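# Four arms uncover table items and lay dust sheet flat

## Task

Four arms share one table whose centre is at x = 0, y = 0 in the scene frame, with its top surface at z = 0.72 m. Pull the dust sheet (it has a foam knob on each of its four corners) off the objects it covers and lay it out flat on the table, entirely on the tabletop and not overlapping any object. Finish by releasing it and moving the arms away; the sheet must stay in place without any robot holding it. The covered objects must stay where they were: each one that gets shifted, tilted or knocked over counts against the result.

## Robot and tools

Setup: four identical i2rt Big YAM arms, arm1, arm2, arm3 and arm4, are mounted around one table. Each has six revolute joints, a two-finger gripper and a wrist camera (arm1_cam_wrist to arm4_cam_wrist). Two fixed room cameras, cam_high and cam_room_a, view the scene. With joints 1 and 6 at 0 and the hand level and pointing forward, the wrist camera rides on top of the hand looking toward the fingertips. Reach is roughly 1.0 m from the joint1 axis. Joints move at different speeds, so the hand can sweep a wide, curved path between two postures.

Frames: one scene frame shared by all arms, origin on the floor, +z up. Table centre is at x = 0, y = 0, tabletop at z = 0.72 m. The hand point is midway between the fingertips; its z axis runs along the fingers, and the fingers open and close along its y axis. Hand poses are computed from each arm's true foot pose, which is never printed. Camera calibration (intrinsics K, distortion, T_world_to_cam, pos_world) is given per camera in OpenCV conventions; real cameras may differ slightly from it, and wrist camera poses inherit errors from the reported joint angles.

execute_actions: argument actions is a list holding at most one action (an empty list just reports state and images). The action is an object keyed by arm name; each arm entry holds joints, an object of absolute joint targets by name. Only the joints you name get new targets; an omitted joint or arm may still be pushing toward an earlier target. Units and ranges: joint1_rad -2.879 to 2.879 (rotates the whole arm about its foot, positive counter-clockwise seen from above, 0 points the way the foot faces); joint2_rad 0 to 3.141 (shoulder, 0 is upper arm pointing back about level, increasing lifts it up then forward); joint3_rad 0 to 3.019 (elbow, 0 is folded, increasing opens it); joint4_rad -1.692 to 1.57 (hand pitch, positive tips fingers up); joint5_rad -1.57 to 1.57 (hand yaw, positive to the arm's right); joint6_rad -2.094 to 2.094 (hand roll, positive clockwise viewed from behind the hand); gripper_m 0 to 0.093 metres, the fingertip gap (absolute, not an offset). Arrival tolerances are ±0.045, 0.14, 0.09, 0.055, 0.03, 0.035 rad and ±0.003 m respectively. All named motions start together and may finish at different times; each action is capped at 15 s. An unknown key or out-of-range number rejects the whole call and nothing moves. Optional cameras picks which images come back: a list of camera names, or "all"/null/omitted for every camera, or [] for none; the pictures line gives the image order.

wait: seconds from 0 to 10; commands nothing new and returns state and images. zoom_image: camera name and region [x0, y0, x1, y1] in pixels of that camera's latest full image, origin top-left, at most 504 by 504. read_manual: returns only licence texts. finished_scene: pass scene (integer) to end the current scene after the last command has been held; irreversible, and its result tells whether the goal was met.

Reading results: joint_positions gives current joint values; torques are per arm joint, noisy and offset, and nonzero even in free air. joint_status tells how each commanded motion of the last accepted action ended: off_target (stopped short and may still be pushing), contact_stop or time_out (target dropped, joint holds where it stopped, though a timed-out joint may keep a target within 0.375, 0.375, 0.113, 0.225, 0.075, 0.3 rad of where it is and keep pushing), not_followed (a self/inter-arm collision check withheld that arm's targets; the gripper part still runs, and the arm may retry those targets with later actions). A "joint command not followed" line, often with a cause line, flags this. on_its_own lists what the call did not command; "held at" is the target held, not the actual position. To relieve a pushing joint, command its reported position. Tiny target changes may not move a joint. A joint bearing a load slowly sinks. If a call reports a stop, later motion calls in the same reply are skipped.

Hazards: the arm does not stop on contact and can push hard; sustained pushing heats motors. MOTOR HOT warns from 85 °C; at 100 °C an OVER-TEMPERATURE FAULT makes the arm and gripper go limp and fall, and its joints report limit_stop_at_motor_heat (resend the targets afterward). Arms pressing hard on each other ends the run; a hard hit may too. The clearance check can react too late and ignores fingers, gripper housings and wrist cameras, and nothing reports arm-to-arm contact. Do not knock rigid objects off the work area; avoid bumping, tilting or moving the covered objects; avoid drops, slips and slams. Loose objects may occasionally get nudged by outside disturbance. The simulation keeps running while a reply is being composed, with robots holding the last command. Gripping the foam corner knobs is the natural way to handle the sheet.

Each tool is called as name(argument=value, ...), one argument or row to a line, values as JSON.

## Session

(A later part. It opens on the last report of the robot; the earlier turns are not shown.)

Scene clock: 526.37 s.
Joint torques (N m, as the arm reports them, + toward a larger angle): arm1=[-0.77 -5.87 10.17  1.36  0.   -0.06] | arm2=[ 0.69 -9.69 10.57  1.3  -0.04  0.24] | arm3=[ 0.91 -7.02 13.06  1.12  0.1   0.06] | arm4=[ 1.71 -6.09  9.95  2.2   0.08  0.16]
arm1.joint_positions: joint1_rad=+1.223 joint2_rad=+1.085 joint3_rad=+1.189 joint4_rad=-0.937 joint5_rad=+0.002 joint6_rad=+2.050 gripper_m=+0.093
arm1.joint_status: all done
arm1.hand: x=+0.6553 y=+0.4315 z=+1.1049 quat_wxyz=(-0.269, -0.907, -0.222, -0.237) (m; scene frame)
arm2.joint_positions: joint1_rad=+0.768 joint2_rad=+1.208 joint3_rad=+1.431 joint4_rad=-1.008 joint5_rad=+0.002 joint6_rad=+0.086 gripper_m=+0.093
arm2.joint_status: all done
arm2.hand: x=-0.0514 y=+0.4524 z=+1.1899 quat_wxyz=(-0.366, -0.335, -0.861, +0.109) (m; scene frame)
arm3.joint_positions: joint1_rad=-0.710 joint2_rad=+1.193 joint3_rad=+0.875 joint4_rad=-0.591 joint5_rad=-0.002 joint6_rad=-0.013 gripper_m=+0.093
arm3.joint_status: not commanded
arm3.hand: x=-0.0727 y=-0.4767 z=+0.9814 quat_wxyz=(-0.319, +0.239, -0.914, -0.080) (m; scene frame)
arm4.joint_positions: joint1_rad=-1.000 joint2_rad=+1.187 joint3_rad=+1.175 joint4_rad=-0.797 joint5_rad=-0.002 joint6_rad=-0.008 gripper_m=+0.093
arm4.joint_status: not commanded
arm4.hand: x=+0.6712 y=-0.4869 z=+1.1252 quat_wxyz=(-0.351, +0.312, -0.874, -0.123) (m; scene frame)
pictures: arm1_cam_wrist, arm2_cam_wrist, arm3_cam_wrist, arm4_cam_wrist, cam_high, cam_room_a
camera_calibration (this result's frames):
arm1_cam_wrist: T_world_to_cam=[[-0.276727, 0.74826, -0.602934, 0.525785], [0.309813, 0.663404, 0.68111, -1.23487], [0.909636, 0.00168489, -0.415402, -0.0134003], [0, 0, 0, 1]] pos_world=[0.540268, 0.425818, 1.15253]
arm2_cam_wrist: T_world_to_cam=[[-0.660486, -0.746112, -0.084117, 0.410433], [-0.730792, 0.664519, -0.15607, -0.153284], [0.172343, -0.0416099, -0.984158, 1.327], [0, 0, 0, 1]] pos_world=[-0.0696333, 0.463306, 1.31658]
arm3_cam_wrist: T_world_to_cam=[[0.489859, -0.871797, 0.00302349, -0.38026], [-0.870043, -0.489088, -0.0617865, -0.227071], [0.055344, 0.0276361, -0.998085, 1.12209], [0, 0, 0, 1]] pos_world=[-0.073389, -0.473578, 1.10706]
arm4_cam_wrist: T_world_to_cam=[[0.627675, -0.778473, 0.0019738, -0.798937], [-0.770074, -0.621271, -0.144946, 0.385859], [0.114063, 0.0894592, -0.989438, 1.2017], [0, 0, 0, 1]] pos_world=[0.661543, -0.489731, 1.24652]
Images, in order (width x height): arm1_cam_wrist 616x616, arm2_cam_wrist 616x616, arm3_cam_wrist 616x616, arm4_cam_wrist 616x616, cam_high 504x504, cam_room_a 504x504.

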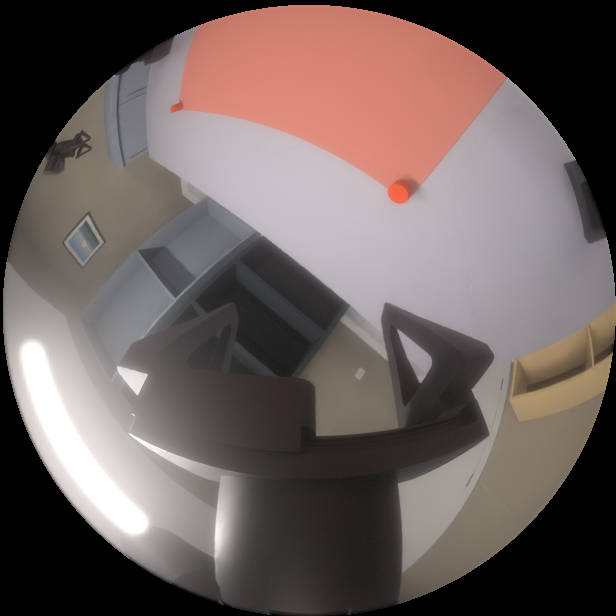

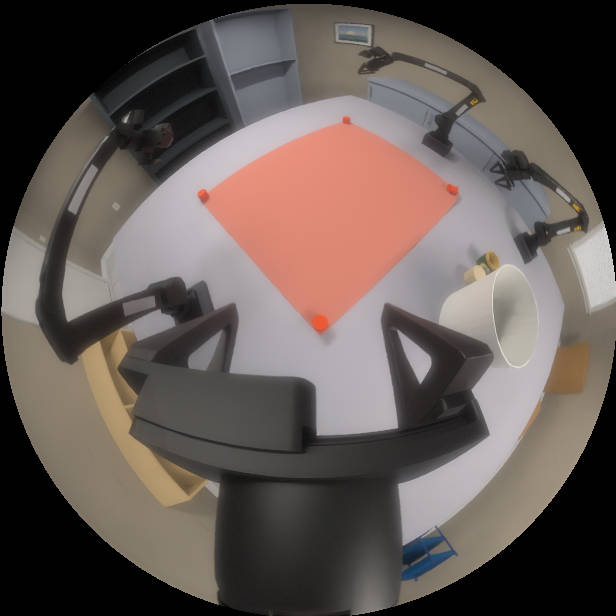

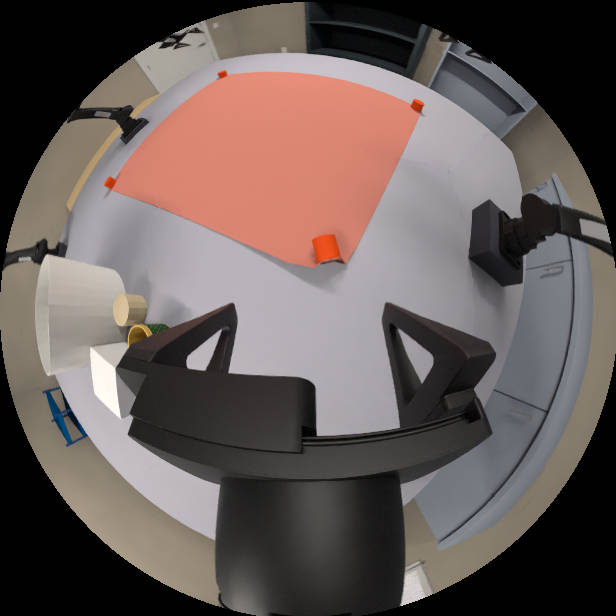

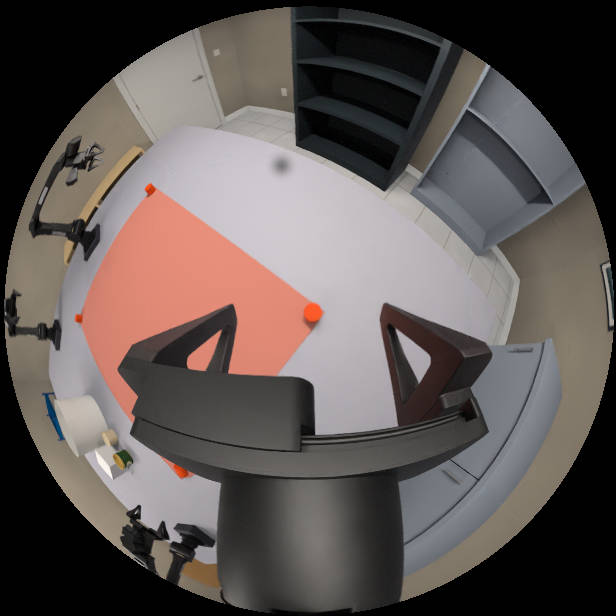

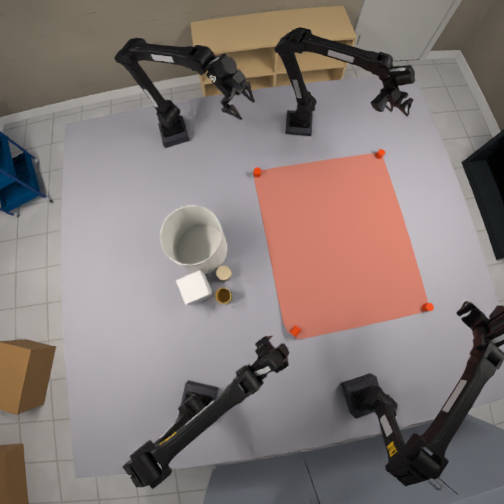

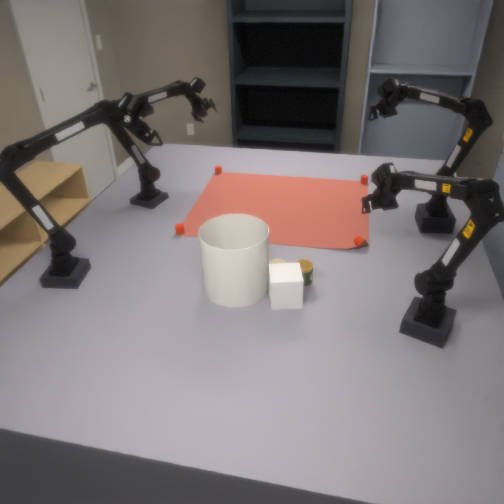

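execute_actions(
  actions=[
    {"arm3":{"joints":{"joint1_rad":-0.756,"joint2_rad":2.0,"joint3_rad":1.65,"joint4_rad":-1.19}}},
  ],
  cameras=["arm3_cam_wrist"],
)

execute_actions(
  actions=[
    {"arm3":{"joints":{"joint2_rad":2.12,"joint3_rad":1.55,"joint4_rad":-0.99}}},
  ],
  cameras=["arm3_cam_wrist"],
)

Scene clock: 539.67 s.
Joint torques (N m, as the arm reports them, + toward a larger angle): arm1=[-0.28 -6.19 10.22  1.31 -0.07 -0.08] | arm2=[ 0.78 -9.8  10.73  1.14 -0.08  0.32] | arm3=[  0.95 -18.42  13.57  -0.11   0.07   0.05] | arm4=[ 1.61 -6.04  9.92  2.18  0.08  0.15]
arm1.joint_positions: joint1_rad=+1.223 joint2_rad=+1.085 joint3_rad=+1.189 joint4_rad=-0.937 joint5_rad=+0.002 joint6_rad=+2.050 gripper_m=+0.093
arm1.joint_status: not commanded
arm1.hand: x=+0.6553 y=+0.4315 z=+1.1049 quat_wxyz=(-0.269, -0.907, -0.222, -0.237) (m; scene frame)
arm2.joint_positions: joint1_rad=+0.768 joint2_rad=+1.208 joint3_rad=+1.431 joint4_rad=-1.008 joint5_rad=+0.002 joint6_rad=+0.086 gripper_m=+0.093
arm2.joint_status: not commanded
arm2.hand: x=-0.0514 y=+0.4524 z=+1.1899 quat_wxyz=(-0.366, -0.335, -0.861, +0.109) (m; scene frame)
arm3.joint_positions: joint1_rad=-0.754 joint2_rad=+2.007 joint3_rad=+1.602 joint4_rad=-1.182 joint5_rad=-0.002 joint6_rad=-0.012 gripper_m=+0.093
arm3.joint_status: all done
arm3.hand: x=+0.0557 y=-0.4365 z=+0.8371 quat_wxyz=(+0.004, +0.231, -0.973, -0.001) (m; scene frame)
arm4.joint_positions: joint1_rad=-1.000 joint2_rad=+1.187 joint3_rad=+1.175 joint4_rad=-0.797 joint5_rad=-0.002 joint6_rad=-0.008 gripper_m=+0.093
arm4.joint_status: not commanded
arm4.hand: x=+0.6712 y=-0.4869 z=+1.1252 quat_wxyz=(-0.351, +0.312, -0.874, -0.123) (m; scene frame)
pictures: arm3_cam_wrist
camera_calibration (this result's frames):
arm3_cam_wrist: T_world_to_cam=[[0.449802, -0.893101, -0.00694229, -0.406416], [-0.726929, -0.370605, 0.578122, -0.596541], [-0.518894, -0.254994, -0.815921, 0.725898], [0, 0, 0, 1]] pos_world=[0.125829, -0.398952, 0.934327]
Images, in order (width x height): arm3_cam_wrist 616x616.

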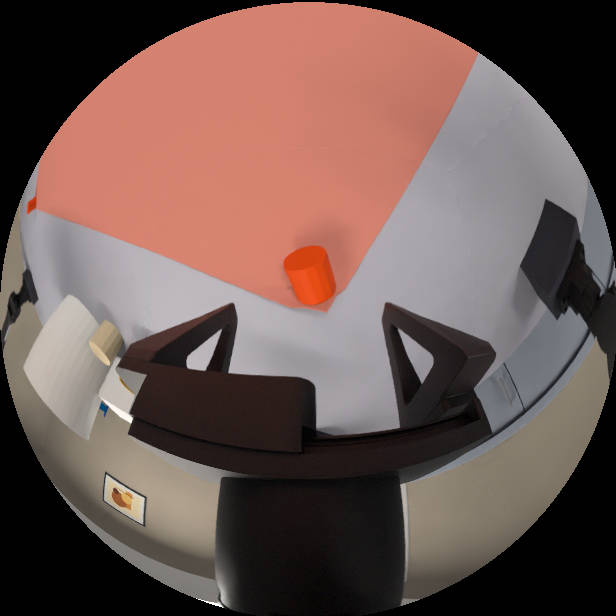

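Scene clock: 540.67 s.
Joint torques (N m, as the arm reports them, + toward a larger angle): arm1=[-0.98 -6.74 10.28  1.11  0.   -0.1 ] | arm2=[ 0.59 -9.72 10.75  1.17 -0.06  0.26] | arm3=[  0.82 -18.93   8.97   0.68   0.07   0.05] | arm4=[ 1.58 -6.1   9.88  2.23  0.07  0.17]
arm1.joint_positions: joint1_rad=+1.223 joint2_rad=+1.085 joint3_rad=+1.189 joint4_rad=-0.937 joint5_rad=+0.002 joint6_rad=+2.050 gripper_m=+0.093
arm1.joint_status: not commanded
arm1.hand: x=+0.6553 y=+0.4315 z=+1.1049 quat_wxyz=(-0.269, -0.907, -0.222, -0.237) (m; scene frame)
arm2.joint_positions: joint1_rad=+0.768 joint2_rad=+1.208 joint3_rad=+1.431 joint4_rad=-1.008 joint5_rad=+0.002 joint6_rad=+0.086 gripper_m=+0.093
arm2.joint_status: not commanded
arm2.hand: x=-0.0514 y=+0.4524 z=+1.1899 quat_wxyz=(-0.366, -0.335, -0.861, +0.109) (m; scene frame)
arm3.joint_positions: joint1_rad=-0.754 joint2_rad=+2.130 joint3_rad=+1.544 joint4_rad=-1.000 joint5_rad=-0.002 joint6_rad=-0.012 gripper_m=+0.093
arm3.joint_status: all done
arm3.hand: x=+0.0601 y=-0.4342 z=+0.7470 quat_wxyz=(+0.004, +0.231, -0.973, -0.001) (m; scene frame)
arm4.joint_positions: joint1_rad=-1.000 joint2_rad=+1.187 joint3_rad=+1.175 joint4_rad=-0.797 joint5_rad=-0.002 joint6_rad=-0.008 gripper_m=+0.093
arm4.joint_status: not commanded
arm4.hand: x=+0.6712 y=-0.4869 z=+1.1252 quat_wxyz=(-0.351, +0.312, -0.874, -0.123) (m; scene frame)
pictures: arm3_cam_wrist
camera_calibration (this result's frames):
arm3_cam_wrist: T_world_to_cam=[[0.449808, -0.893099, -0.0069272, -0.406953], [-0.727524, -0.370893, 0.577188, -0.539762], [-0.518055, -0.254584, -0.816582, 0.655913], [0, 0, 0, 1]] pos_world=[0.130159, -0.396659, 0.844332]
Images, in order (width x height): arm3_cam_wrist 616x616.

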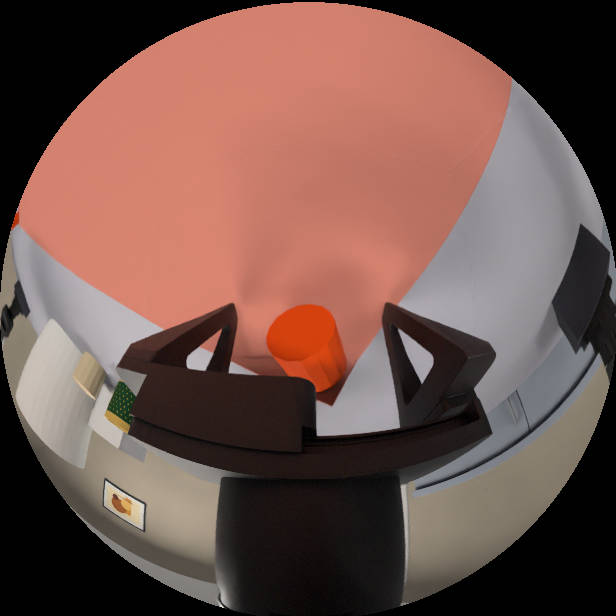

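execute_actions(
  actions=[
    {"arm3":{"joints":{"joint4_rad":-1.1}}},
  ],
  cameras=[],
)

execute_actions(
  actions=[
    {"arm3":{"joints":{"gripper_m":0.0}}},
  ],
  cameras=["arm3_cam_wrist"],
)

execute_actions(
  actions=[
    {"arm3":{"joints":{"joint2_rad":1.72,"joint3_rad":1.03,"joint4_rad":-0.29}}},
  ],
  cameras=[],
)

execute_actions(
  actions=[
    {"arm3":{"joints":{"joint2_rad":1.887,"joint3_rad":0.6,"joint4_rad":0.94}}},
  ],
  cameras=["arm3_cam_wrist","cam_room_a"],
)

Scene clock: 557.37 s.
Joint torques (N m, as the arm reports them, + toward a larger angle): arm1=[-1.01 -5.7  10.31  1.23  0.02 -0.1 ] | arm2=[ 0.05 -9.71 10.55  1.1  -0.06  0.26] | arm3=[  0.71 -18.5    8.79  -0.38   0.07   0.05] | arm4=[ 1.66 -5.92  9.9   2.2   0.09  0.17]
arm1.joint_positions: joint1_rad=+1.223 joint2_rad=+1.085 joint3_rad=+1.189 joint4_rad=-0.937 joint5_rad=+0.002 joint6_rad=+2.050 gripper_m=+0.093
arm1.joint_status: not commanded
arm1.hand: x=+0.6553 y=+0.4315 z=+1.1049 quat_wxyz=(-0.269, -0.907, -0.222, -0.237) (m; scene frame)
arm2.joint_positions: joint1_rad=+0.768 joint2_rad=+1.208 joint3_rad=+1.431 joint4_rad=-1.008 joint5_rad=+0.002 joint6_rad=+0.086 gripper_m=+0.093
arm2.joint_status: not commanded
arm2.hand: x=-0.0514 y=+0.4524 z=+1.1899 quat_wxyz=(-0.366, -0.335, -0.861, +0.109) (m; scene frame)
arm3.joint_positions: joint1_rad=-0.754 joint2_rad=+2.130 joint3_rad=+1.544 joint4_rad=-1.091 joint5_rad=-0.002 joint6_rad=-0.012 gripper_m=+0.093
arm3.joint_status: all done
arm3.hand: x=+0.0401 y=-0.4439 z=+0.7482 quat_wxyz=(+0.048, +0.230, -0.972, +0.009) (m; scene frame)
arm4.joint_positions: joint1_rad=-1.000 joint2_rad=+1.187 joint3_rad=+1.175 joint4_rad=-0.797 joint5_rad=-0.002 joint6_rad=-0.008 gripper_m=+0.093
arm4.joint_status: not commanded
arm4.hand: x=+0.6712 y=-0.4869 z=+1.1252 quat_wxyz=(-0.351, +0.312, -0.874, -0.123) (m; scene frame)
pictures: none
No camera images: the call's "cameras" was empty. Leave "cameras" out to get every camera's image.

Scene clock: 558.07 s.
Joint torques (N m, as the arm reports them, + toward a larger angle): arm1=[-1.17 -6.    9.98  1.12 -0.04 -0.14] | arm2=[ 0.81 -9.2  10.58  1.17 -0.08  0.27] | arm3=[  0.81 -18.73   8.81  -0.34   0.06   0.05] | arm4=[ 1.61 -6.    9.89  2.22  0.09  0.15]
arm1.joint_positions: joint1_rad=+1.223 joint2_rad=+1.085 joint3_rad=+1.189 joint4_rad=-0.937 joint5_rad=+0.002 joint6_rad=+2.050 gripper_m=+0.093
arm1.joint_status: not commanded
arm1.hand: x=+0.6553 y=+0.4315 z=+1.1049 quat_wxyz=(-0.269, -0.907, -0.222, -0.237) (m; scene frame)
arm2.joint_positions: joint1_rad=+0.768 joint2_rad=+1.208 joint3_rad=+1.431 joint4_rad=-1.008 joint5_rad=+0.002 joint6_rad=+0.086 gripper_m=+0.093
arm2.joint_status: not commanded
arm2.hand: x=-0.0514 y=+0.4524 z=+1.1899 quat_wxyz=(-0.366, -0.335, -0.861, +0.109) (m; scene frame)
arm3.joint_positions: joint1_rad=-0.754 joint2_rad=+2.130 joint3_rad=+1.544 joint4_rad=-1.091 joint5_rad=-0.001 joint6_rad=-0.012 gripper_m=+0.042
arm3.joint_status: gripper_m off_target (ended at +0.042, target +0.000)
arm3.hand: x=+0.0402 y=-0.4439 z=+0.7482 quat_wxyz=(+0.048, +0.230, -0.972, +0.009) (m; scene frame)
arm4.joint_positions: joint1_rad=-1.000 joint2_rad=+1.187 joint3_rad=+1.175 joint4_rad=-0.797 joint5_rad=-0.002 joint6_rad=-0.008 gripper_m=+0.093
arm4.joint_status: not commanded
arm4.hand: x=+0.6712 y=-0.4869 z=+1.1252 quat_wxyz=(-0.351, +0.312, -0.874, -0.123) (m; scene frame)
pictures: arm3_cam_wrist
camera_calibration (this result's frames):
arm3_cam_wrist: T_world_to_cam=[[0.449379, -0.893308, -0.00771793, -0.406204], [-0.677715, -0.346528, 0.648553, -0.603135], [-0.582032, -0.286215, -0.76113, 0.5911], [0, 0, 0, 1]] pos_world=[0.117825, -0.402687, 0.837934]
Images, in order (width x height): arm3_cam_wrist 616x616.

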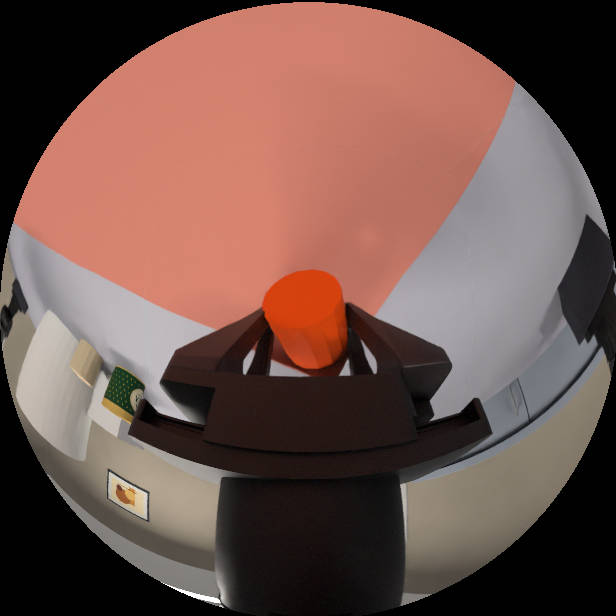

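Scene clock: 559.47 s.
Joint torques (N m, as the arm reports them, + toward a larger angle): arm1=[-0.69 -5.43 10.27  1.47 -0.02 -0.08] | arm2=[ 0.96 -9.58 10.62  1.19 -0.06  0.28] | arm3=[  0.86 -12.6    8.96   2.02   0.06   0.04] | arm4=[ 1.61 -6.19  9.96  2.22  0.09  0.16]
arm1.joint_positions: joint1_rad=+1.223 joint2_rad=+1.085 joint3_rad=+1.189 joint4_rad=-0.937 joint5_rad=+0.002 joint6_rad=+2.050 gripper_m=+0.093
arm1.joint_status: not commanded
arm1.hand: x=+0.6553 y=+0.4315 z=+1.1049 quat_wxyz=(-0.269, -0.907, -0.222, -0.237) (m; scene frame)
arm2.joint_positions: joint1_rad=+0.768 joint2_rad=+1.208 joint3_rad=+1.431 joint4_rad=-1.008 joint5_rad=+0.002 joint6_rad=+0.086 gripper_m=+0.093
arm2.joint_status: not commanded
arm2.hand: x=-0.0514 y=+0.4524 z=+1.1899 quat_wxyz=(-0.366, -0.335, -0.861, +0.109) (m; scene frame)
arm3.joint_positions: joint1_rad=-0.754 joint2_rad=+1.709 joint3_rad=+1.030 joint4_rad=-0.306 joint5_rad=-0.001 joint6_rad=-0.011 gripper_m=+0.042
arm3.joint_status: all done
arm3.hand: x=+0.0414 y=-0.4435 z=+0.8397 quat_wxyz=(-0.285, +0.220, -0.930, -0.066) (m; scene frame)
arm4.joint_positions: joint1_rad=-1.000 joint2_rad=+1.187 joint3_rad=+1.175 joint4_rad=-0.797 joint5_rad=-0.002 joint6_rad=-0.008 gripper_m=+0.093
arm4.joint_status: not commanded
arm4.hand: x=+0.6712 y=-0.4869 z=+1.1252 quat_wxyz=(-0.351, +0.312, -0.874, -0.123) (m; scene frame)
pictures: none
No camera images: the call's "cameras" was empty. Leave "cameras" out to get every camera's image.

Scene clock: 561.13 s.
Joint torques (N m, as the arm reports them, + toward a larger angle): arm1=[-0.39 -6.38 10.47  1.25 -0.07 -0.09] | arm2=[ 0.54 -9.76 10.7   1.01 -0.09  0.25] | arm3=[  0.9  -11.24   4.9    2.78  -0.02   0.06] | arm4=[ 1.49 -6.03  9.86  2.2   0.08  0.16]
arm1.joint_positions: joint1_rad=+1.223 joint2_rad=+1.085 joint3_rad=+1.189 joint4_rad=-0.937 joint5_rad=+0.002 joint6_rad=+2.050 gripper_m=+0.093
arm1.joint_status: not commanded
arm1.hand: x=+0.6553 y=+0.4315 z=+1.1049 quat_wxyz=(-0.269, -0.907, -0.222, -0.237) (m; scene frame)
arm2.joint_positions: joint1_rad=+0.768 joint2_rad=+1.208 joint3_rad=+1.431 joint4_rad=-1.008 joint5_rad=+0.002 joint6_rad=+0.086 gripper_m=+0.093
arm2.joint_status: not commanded
arm2.hand: x=-0.0514 y=+0.4524 z=+1.1899 quat_wxyz=(-0.366, -0.335, -0.861, +0.109) (m; scene frame)
arm3.joint_positions: joint1_rad=-0.754 joint2_rad=+1.884 joint3_rad=+0.598 joint4_rad=+0.922 joint5_rad=+0.001 joint6_rad=-0.013 gripper_m=+0.038
arm3.joint_status: all done
arm3.on_its_own: gripper_m moved -0.004 toward your old target +0.000
arm3.hand: x=+0.0110 y=-0.4587 z=+0.8036 quat_wxyz=(-0.557, +0.189, -0.799, -0.125) (m; scene frame)
arm4.joint_positions: joint1_rad=-1.000 joint2_rad=+1.187 joint3_rad=+1.175 joint4_rad=-0.797 joint5_rad=-0.002 joint6_rad=-0.008 gripper_m=+0.093
arm4.joint_status: not commanded
arm4.hand: x=+0.6712 y=-0.4869 z=+1.1252 quat_wxyz=(-0.351, +0.312, -0.874, -0.123) (m; scene frame)
pictures: arm3_cam_wrist, cam_room_a
camera_calibration (this result's frames):
arm3_cam_wrist: T_world_to_cam=[[0.444308, -0.895813, 0.0104746, -0.421567], [-0.733255, -0.37035, -0.570245, 0.305078], [0.514712, 0.245684, -0.821408, 0.89246], [0, 0, 0, 1]] pos_world=[-0.048354, -0.483923, 0.911459]
Images, in order (width x height): arm3_cam_wrist 616x616, cam_room_a 504x504.

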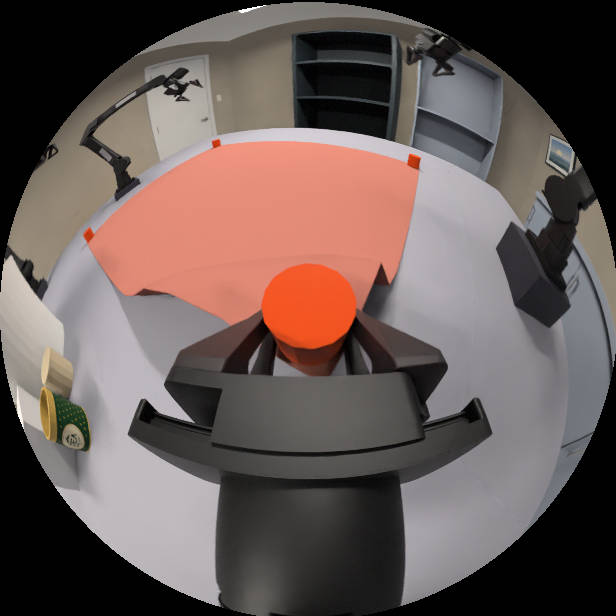

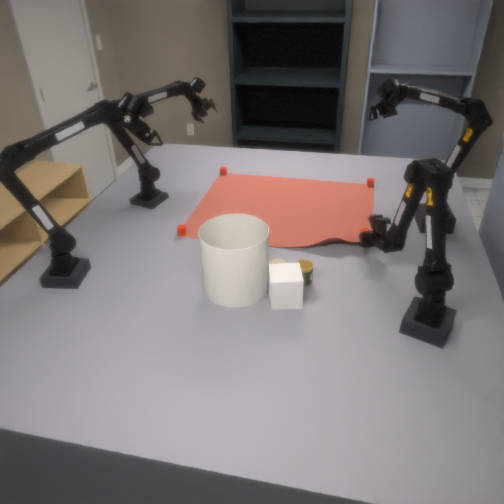

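execute_actions(
  actions=[
    {"arm3":{"joints":{"joint1_rad":-0.79,"joint2_rad":1.97,"joint3_rad":0.5,"joint4_rad":1.14}}},
  ],
  cameras=[],
)

execute_actions(
  actions=[
    {"arm3":{"joints":{"gripper_m":0.093}}},
  ],
  cameras=[],
)

execute_actions(
  actions=[
    {"arm3":{"joints":{"joint2_rad":1.2,"joint3_rad":0.7,"joint4_rad":-0.3}}},
  ],
  cameras=["arm3_cam_wrist","cam_room_a","cam_high"],
)

Scene clock: 569.87 s.
Joint torques (N m, as the arm reports them, + toward a larger angle): arm1=[-0.52 -6.43 10.38  1.41 -0.01 -0.06] | arm2=[ 0.27 -9.47 10.63  1.28 -0.09  0.26] | arm3=[  0.58 -11.04   3.25   2.85   0.     0.06] | arm4=[ 1.63 -6.16  9.91  2.26  0.08  0.16]
arm1.joint_positions: joint1_rad=+1.223 joint2_rad=+1.085 joint3_rad=+1.189 joint4_rad=-0.937 joint5_rad=+0.002 joint6_rad=+2.050 gripper_m=+0.093
arm1.joint_status: not commanded
arm1.hand: x=+0.6553 y=+0.4315 z=+1.1049 quat_wxyz=(-0.269, -0.907, -0.222, -0.237) (m; scene frame)
arm2.joint_positions: joint1_rad=+0.768 joint2_rad=+1.208 joint3_rad=+1.431 joint4_rad=-1.008 joint5_rad=+0.002 joint6_rad=+0.086 gripper_m=+0.093
arm2.joint_status: not commanded
arm2.hand: x=-0.0514 y=+0.4524 z=+1.1899 quat_wxyz=(-0.366, -0.335, -0.861, +0.109) (m; scene frame)
arm3.joint_positions: joint1_rad=-0.785 joint2_rad=+1.973 joint3_rad=+0.496 joint4_rad=+1.121 joint5_rad=+0.000 joint6_rad=-0.013 gripper_m=+0.038
arm3.joint_status: all done
arm3.hand: x=-0.0196 y=-0.4903 z=+0.7741 quat_wxyz=(-0.562, +0.176, -0.799, -0.118) (m; scene frame)
arm4.joint_positions: joint1_rad=-1.000 joint2_rad=+1.187 joint3_rad=+1.175 joint4_rad=-0.797 joint5_rad=-0.002 joint6_rad=-0.008 gripper_m=+0.093
arm4.joint_status: not commanded
arm4.hand: x=+0.6712 y=-0.4869 z=+1.1252 quat_wxyz=(-0.351, +0.312, -0.874, -0.123) (m; scene frame)
pictures: none
No camera images: the call's "cameras" was empty. Leave "cameras" out to get every camera's image.

Scene clock: 570.57 s.
Joint torques (N m, as the arm reports them, + toward a larger angle): arm1=[-0.19 -6.24 10.41  1.33  0.01 -0.1 ] | arm2=[ 0.7  -9.82 10.75  1.14 -0.09  0.26] | arm3=[  0.65 -11.03   3.23   2.8    0.     0.05] | arm4=[ 1.6  -6.14  9.94  2.19  0.09  0.17]
arm1.joint_positions: joint1_rad=+1.223 joint2_rad=+1.085 joint3_rad=+1.189 joint4_rad=-0.937 joint5_rad=+0.002 joint6_rad=+2.050 gripper_m=+0.093
arm1.joint_status: not commanded
arm1.hand: x=+0.6553 y=+0.4315 z=+1.1049 quat_wxyz=(-0.269, -0.907, -0.222, -0.237) (m; scene frame)
arm2.joint_positions: joint1_rad=+0.768 joint2_rad=+1.208 joint3_rad=+1.431 joint4_rad=-1.008 joint5_rad=+0.002 joint6_rad=+0.086 gripper_m=+0.093
arm2.joint_status: not commanded
arm2.hand: x=-0.0514 y=+0.4524 z=+1.1899 quat_wxyz=(-0.366, -0.335, -0.861, +0.109) (m; scene frame)
arm3.joint_positions: joint1_rad=-0.785 joint2_rad=+1.973 joint3_rad=+0.496 joint4_rad=+1.121 joint5_rad=+0.000 joint6_rad=-0.012 gripper_m=+0.093
arm3.joint_status: all done
arm3.hand: x=-0.0196 y=-0.4903 z=+0.7741 quat_wxyz=(-0.562, +0.176, -0.799, -0.118) (m; scene frame)
arm4.joint_positions: joint1_rad=-1.000 joint2_rad=+1.187 joint3_rad=+1.175 joint4_rad=-0.797 joint5_rad=-0.002 joint6_rad=-0.008 gripper_m=+0.093
arm4.joint_status: not commanded
arm4.hand: x=+0.6712 y=-0.4869 z=+1.1252 quat_wxyz=(-0.351, +0.312, -0.874, -0.123) (m; scene frame)
pictures: none
No camera images: the call's "cameras" was empty. Leave "cameras" out to get every camera's image.

Scene clock: 572.33 s.
Joint torques (N m, as the arm reports them, + toward a larger angle): arm1=[-0.8  -6.01 10.36  1.07 -0.03 -0.11] | arm2=[-0.04 -9.2  10.76  1.24 -0.08  0.26] | arm3=[ 0.47 -7.05 11.82  1.21  0.    0.05] | arm4=[ 1.5  -6.03  9.88  2.19  0.07  0.15]
arm1.joint_positions: joint1_rad=+1.223 joint2_rad=+1.085 joint3_rad=+1.189 joint4_rad=-0.937 joint5_rad=+0.002 joint6_rad=+2.050 gripper_m=+0.093
arm1.joint_status: not commanded
arm1.hand: x=+0.6553 y=+0.4315 z=+1.1049 quat_wxyz=(-0.269, -0.907, -0.222, -0.237) (m; scene frame)
arm2.joint_positions: joint1_rad=+0.768 joint2_rad=+1.208 joint3_rad=+1.431 joint4_rad=-1.008 joint5_rad=+0.002 joint6_rad=+0.086 gripper_m=+0.093
arm2.joint_status: not commanded
arm2.hand: x=-0.0514 y=+0.4524 z=+1.1899 quat_wxyz=(-0.366, -0.335, -0.861, +0.109) (m; scene frame)
arm3.joint_positions: joint1_rad=-0.785 joint2_rad=+1.201 joint3_rad=+0.681 joint4_rad=-0.291 joint5_rad=+0.000 joint6_rad=-0.012 gripper_m=+0.093
arm3.joint_status: all done
arm3.hand: x=-0.0659 y=-0.5115 z=+0.9274 quat_wxyz=(-0.367, +0.200, -0.905, -0.077) (m; scene frame)
arm4.joint_positions: joint1_rad=-1.000 joint2_rad=+1.187 joint3_rad=+1.175 joint4_rad=-0.797 joint5_rad=-0.002 joint6_rad=-0.008 gripper_m=+0.093
arm4.joint_status: not commanded
arm4.hand: x=+0.6712 y=-0.4869 z=+1.1252 quat_wxyz=(-0.351, +0.312, -0.874, -0.123) (m; scene frame)
pictures: arm3_cam_wrist, cam_high, cam_room_a
camera_calibration (this result's frames):
arm3_cam_wrist: T_world_to_cam=[[0.420967, -0.907063, 0.00487554, -0.438119], [-0.895147, -0.416293, -0.15941, -0.115386], [0.146625, 0.0627421, -0.9872, 1.08262], [0, 0, 0, 1]] pos_world=[-0.0775919, -0.513361, 1.0525]
Images, in order (width x height): arm3_cam_wrist 616x616, cam_high 504x504, cam_room_a 504x504.

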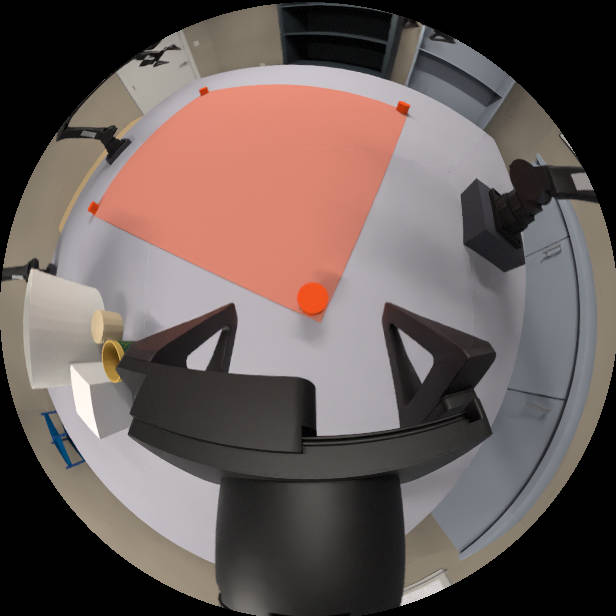

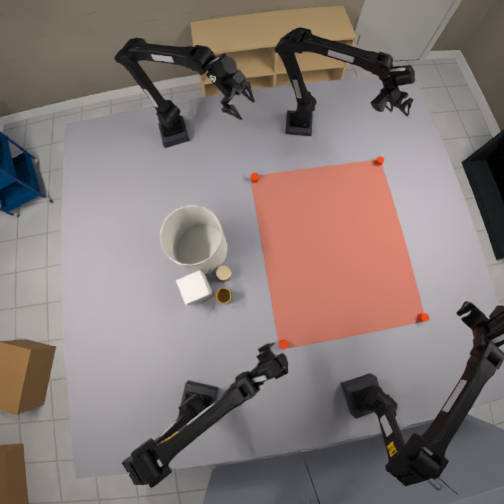

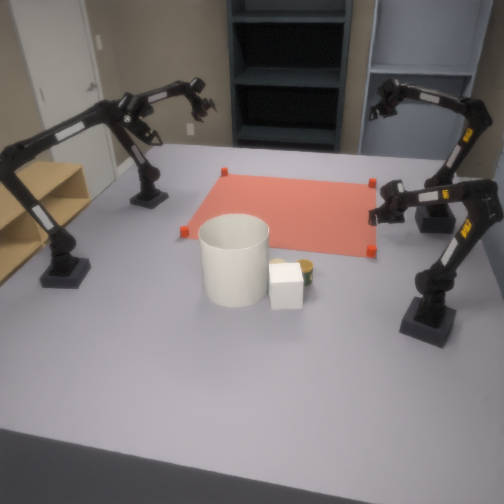

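finished_scene(
  scene=2,
)

The scene is finished: the task was done.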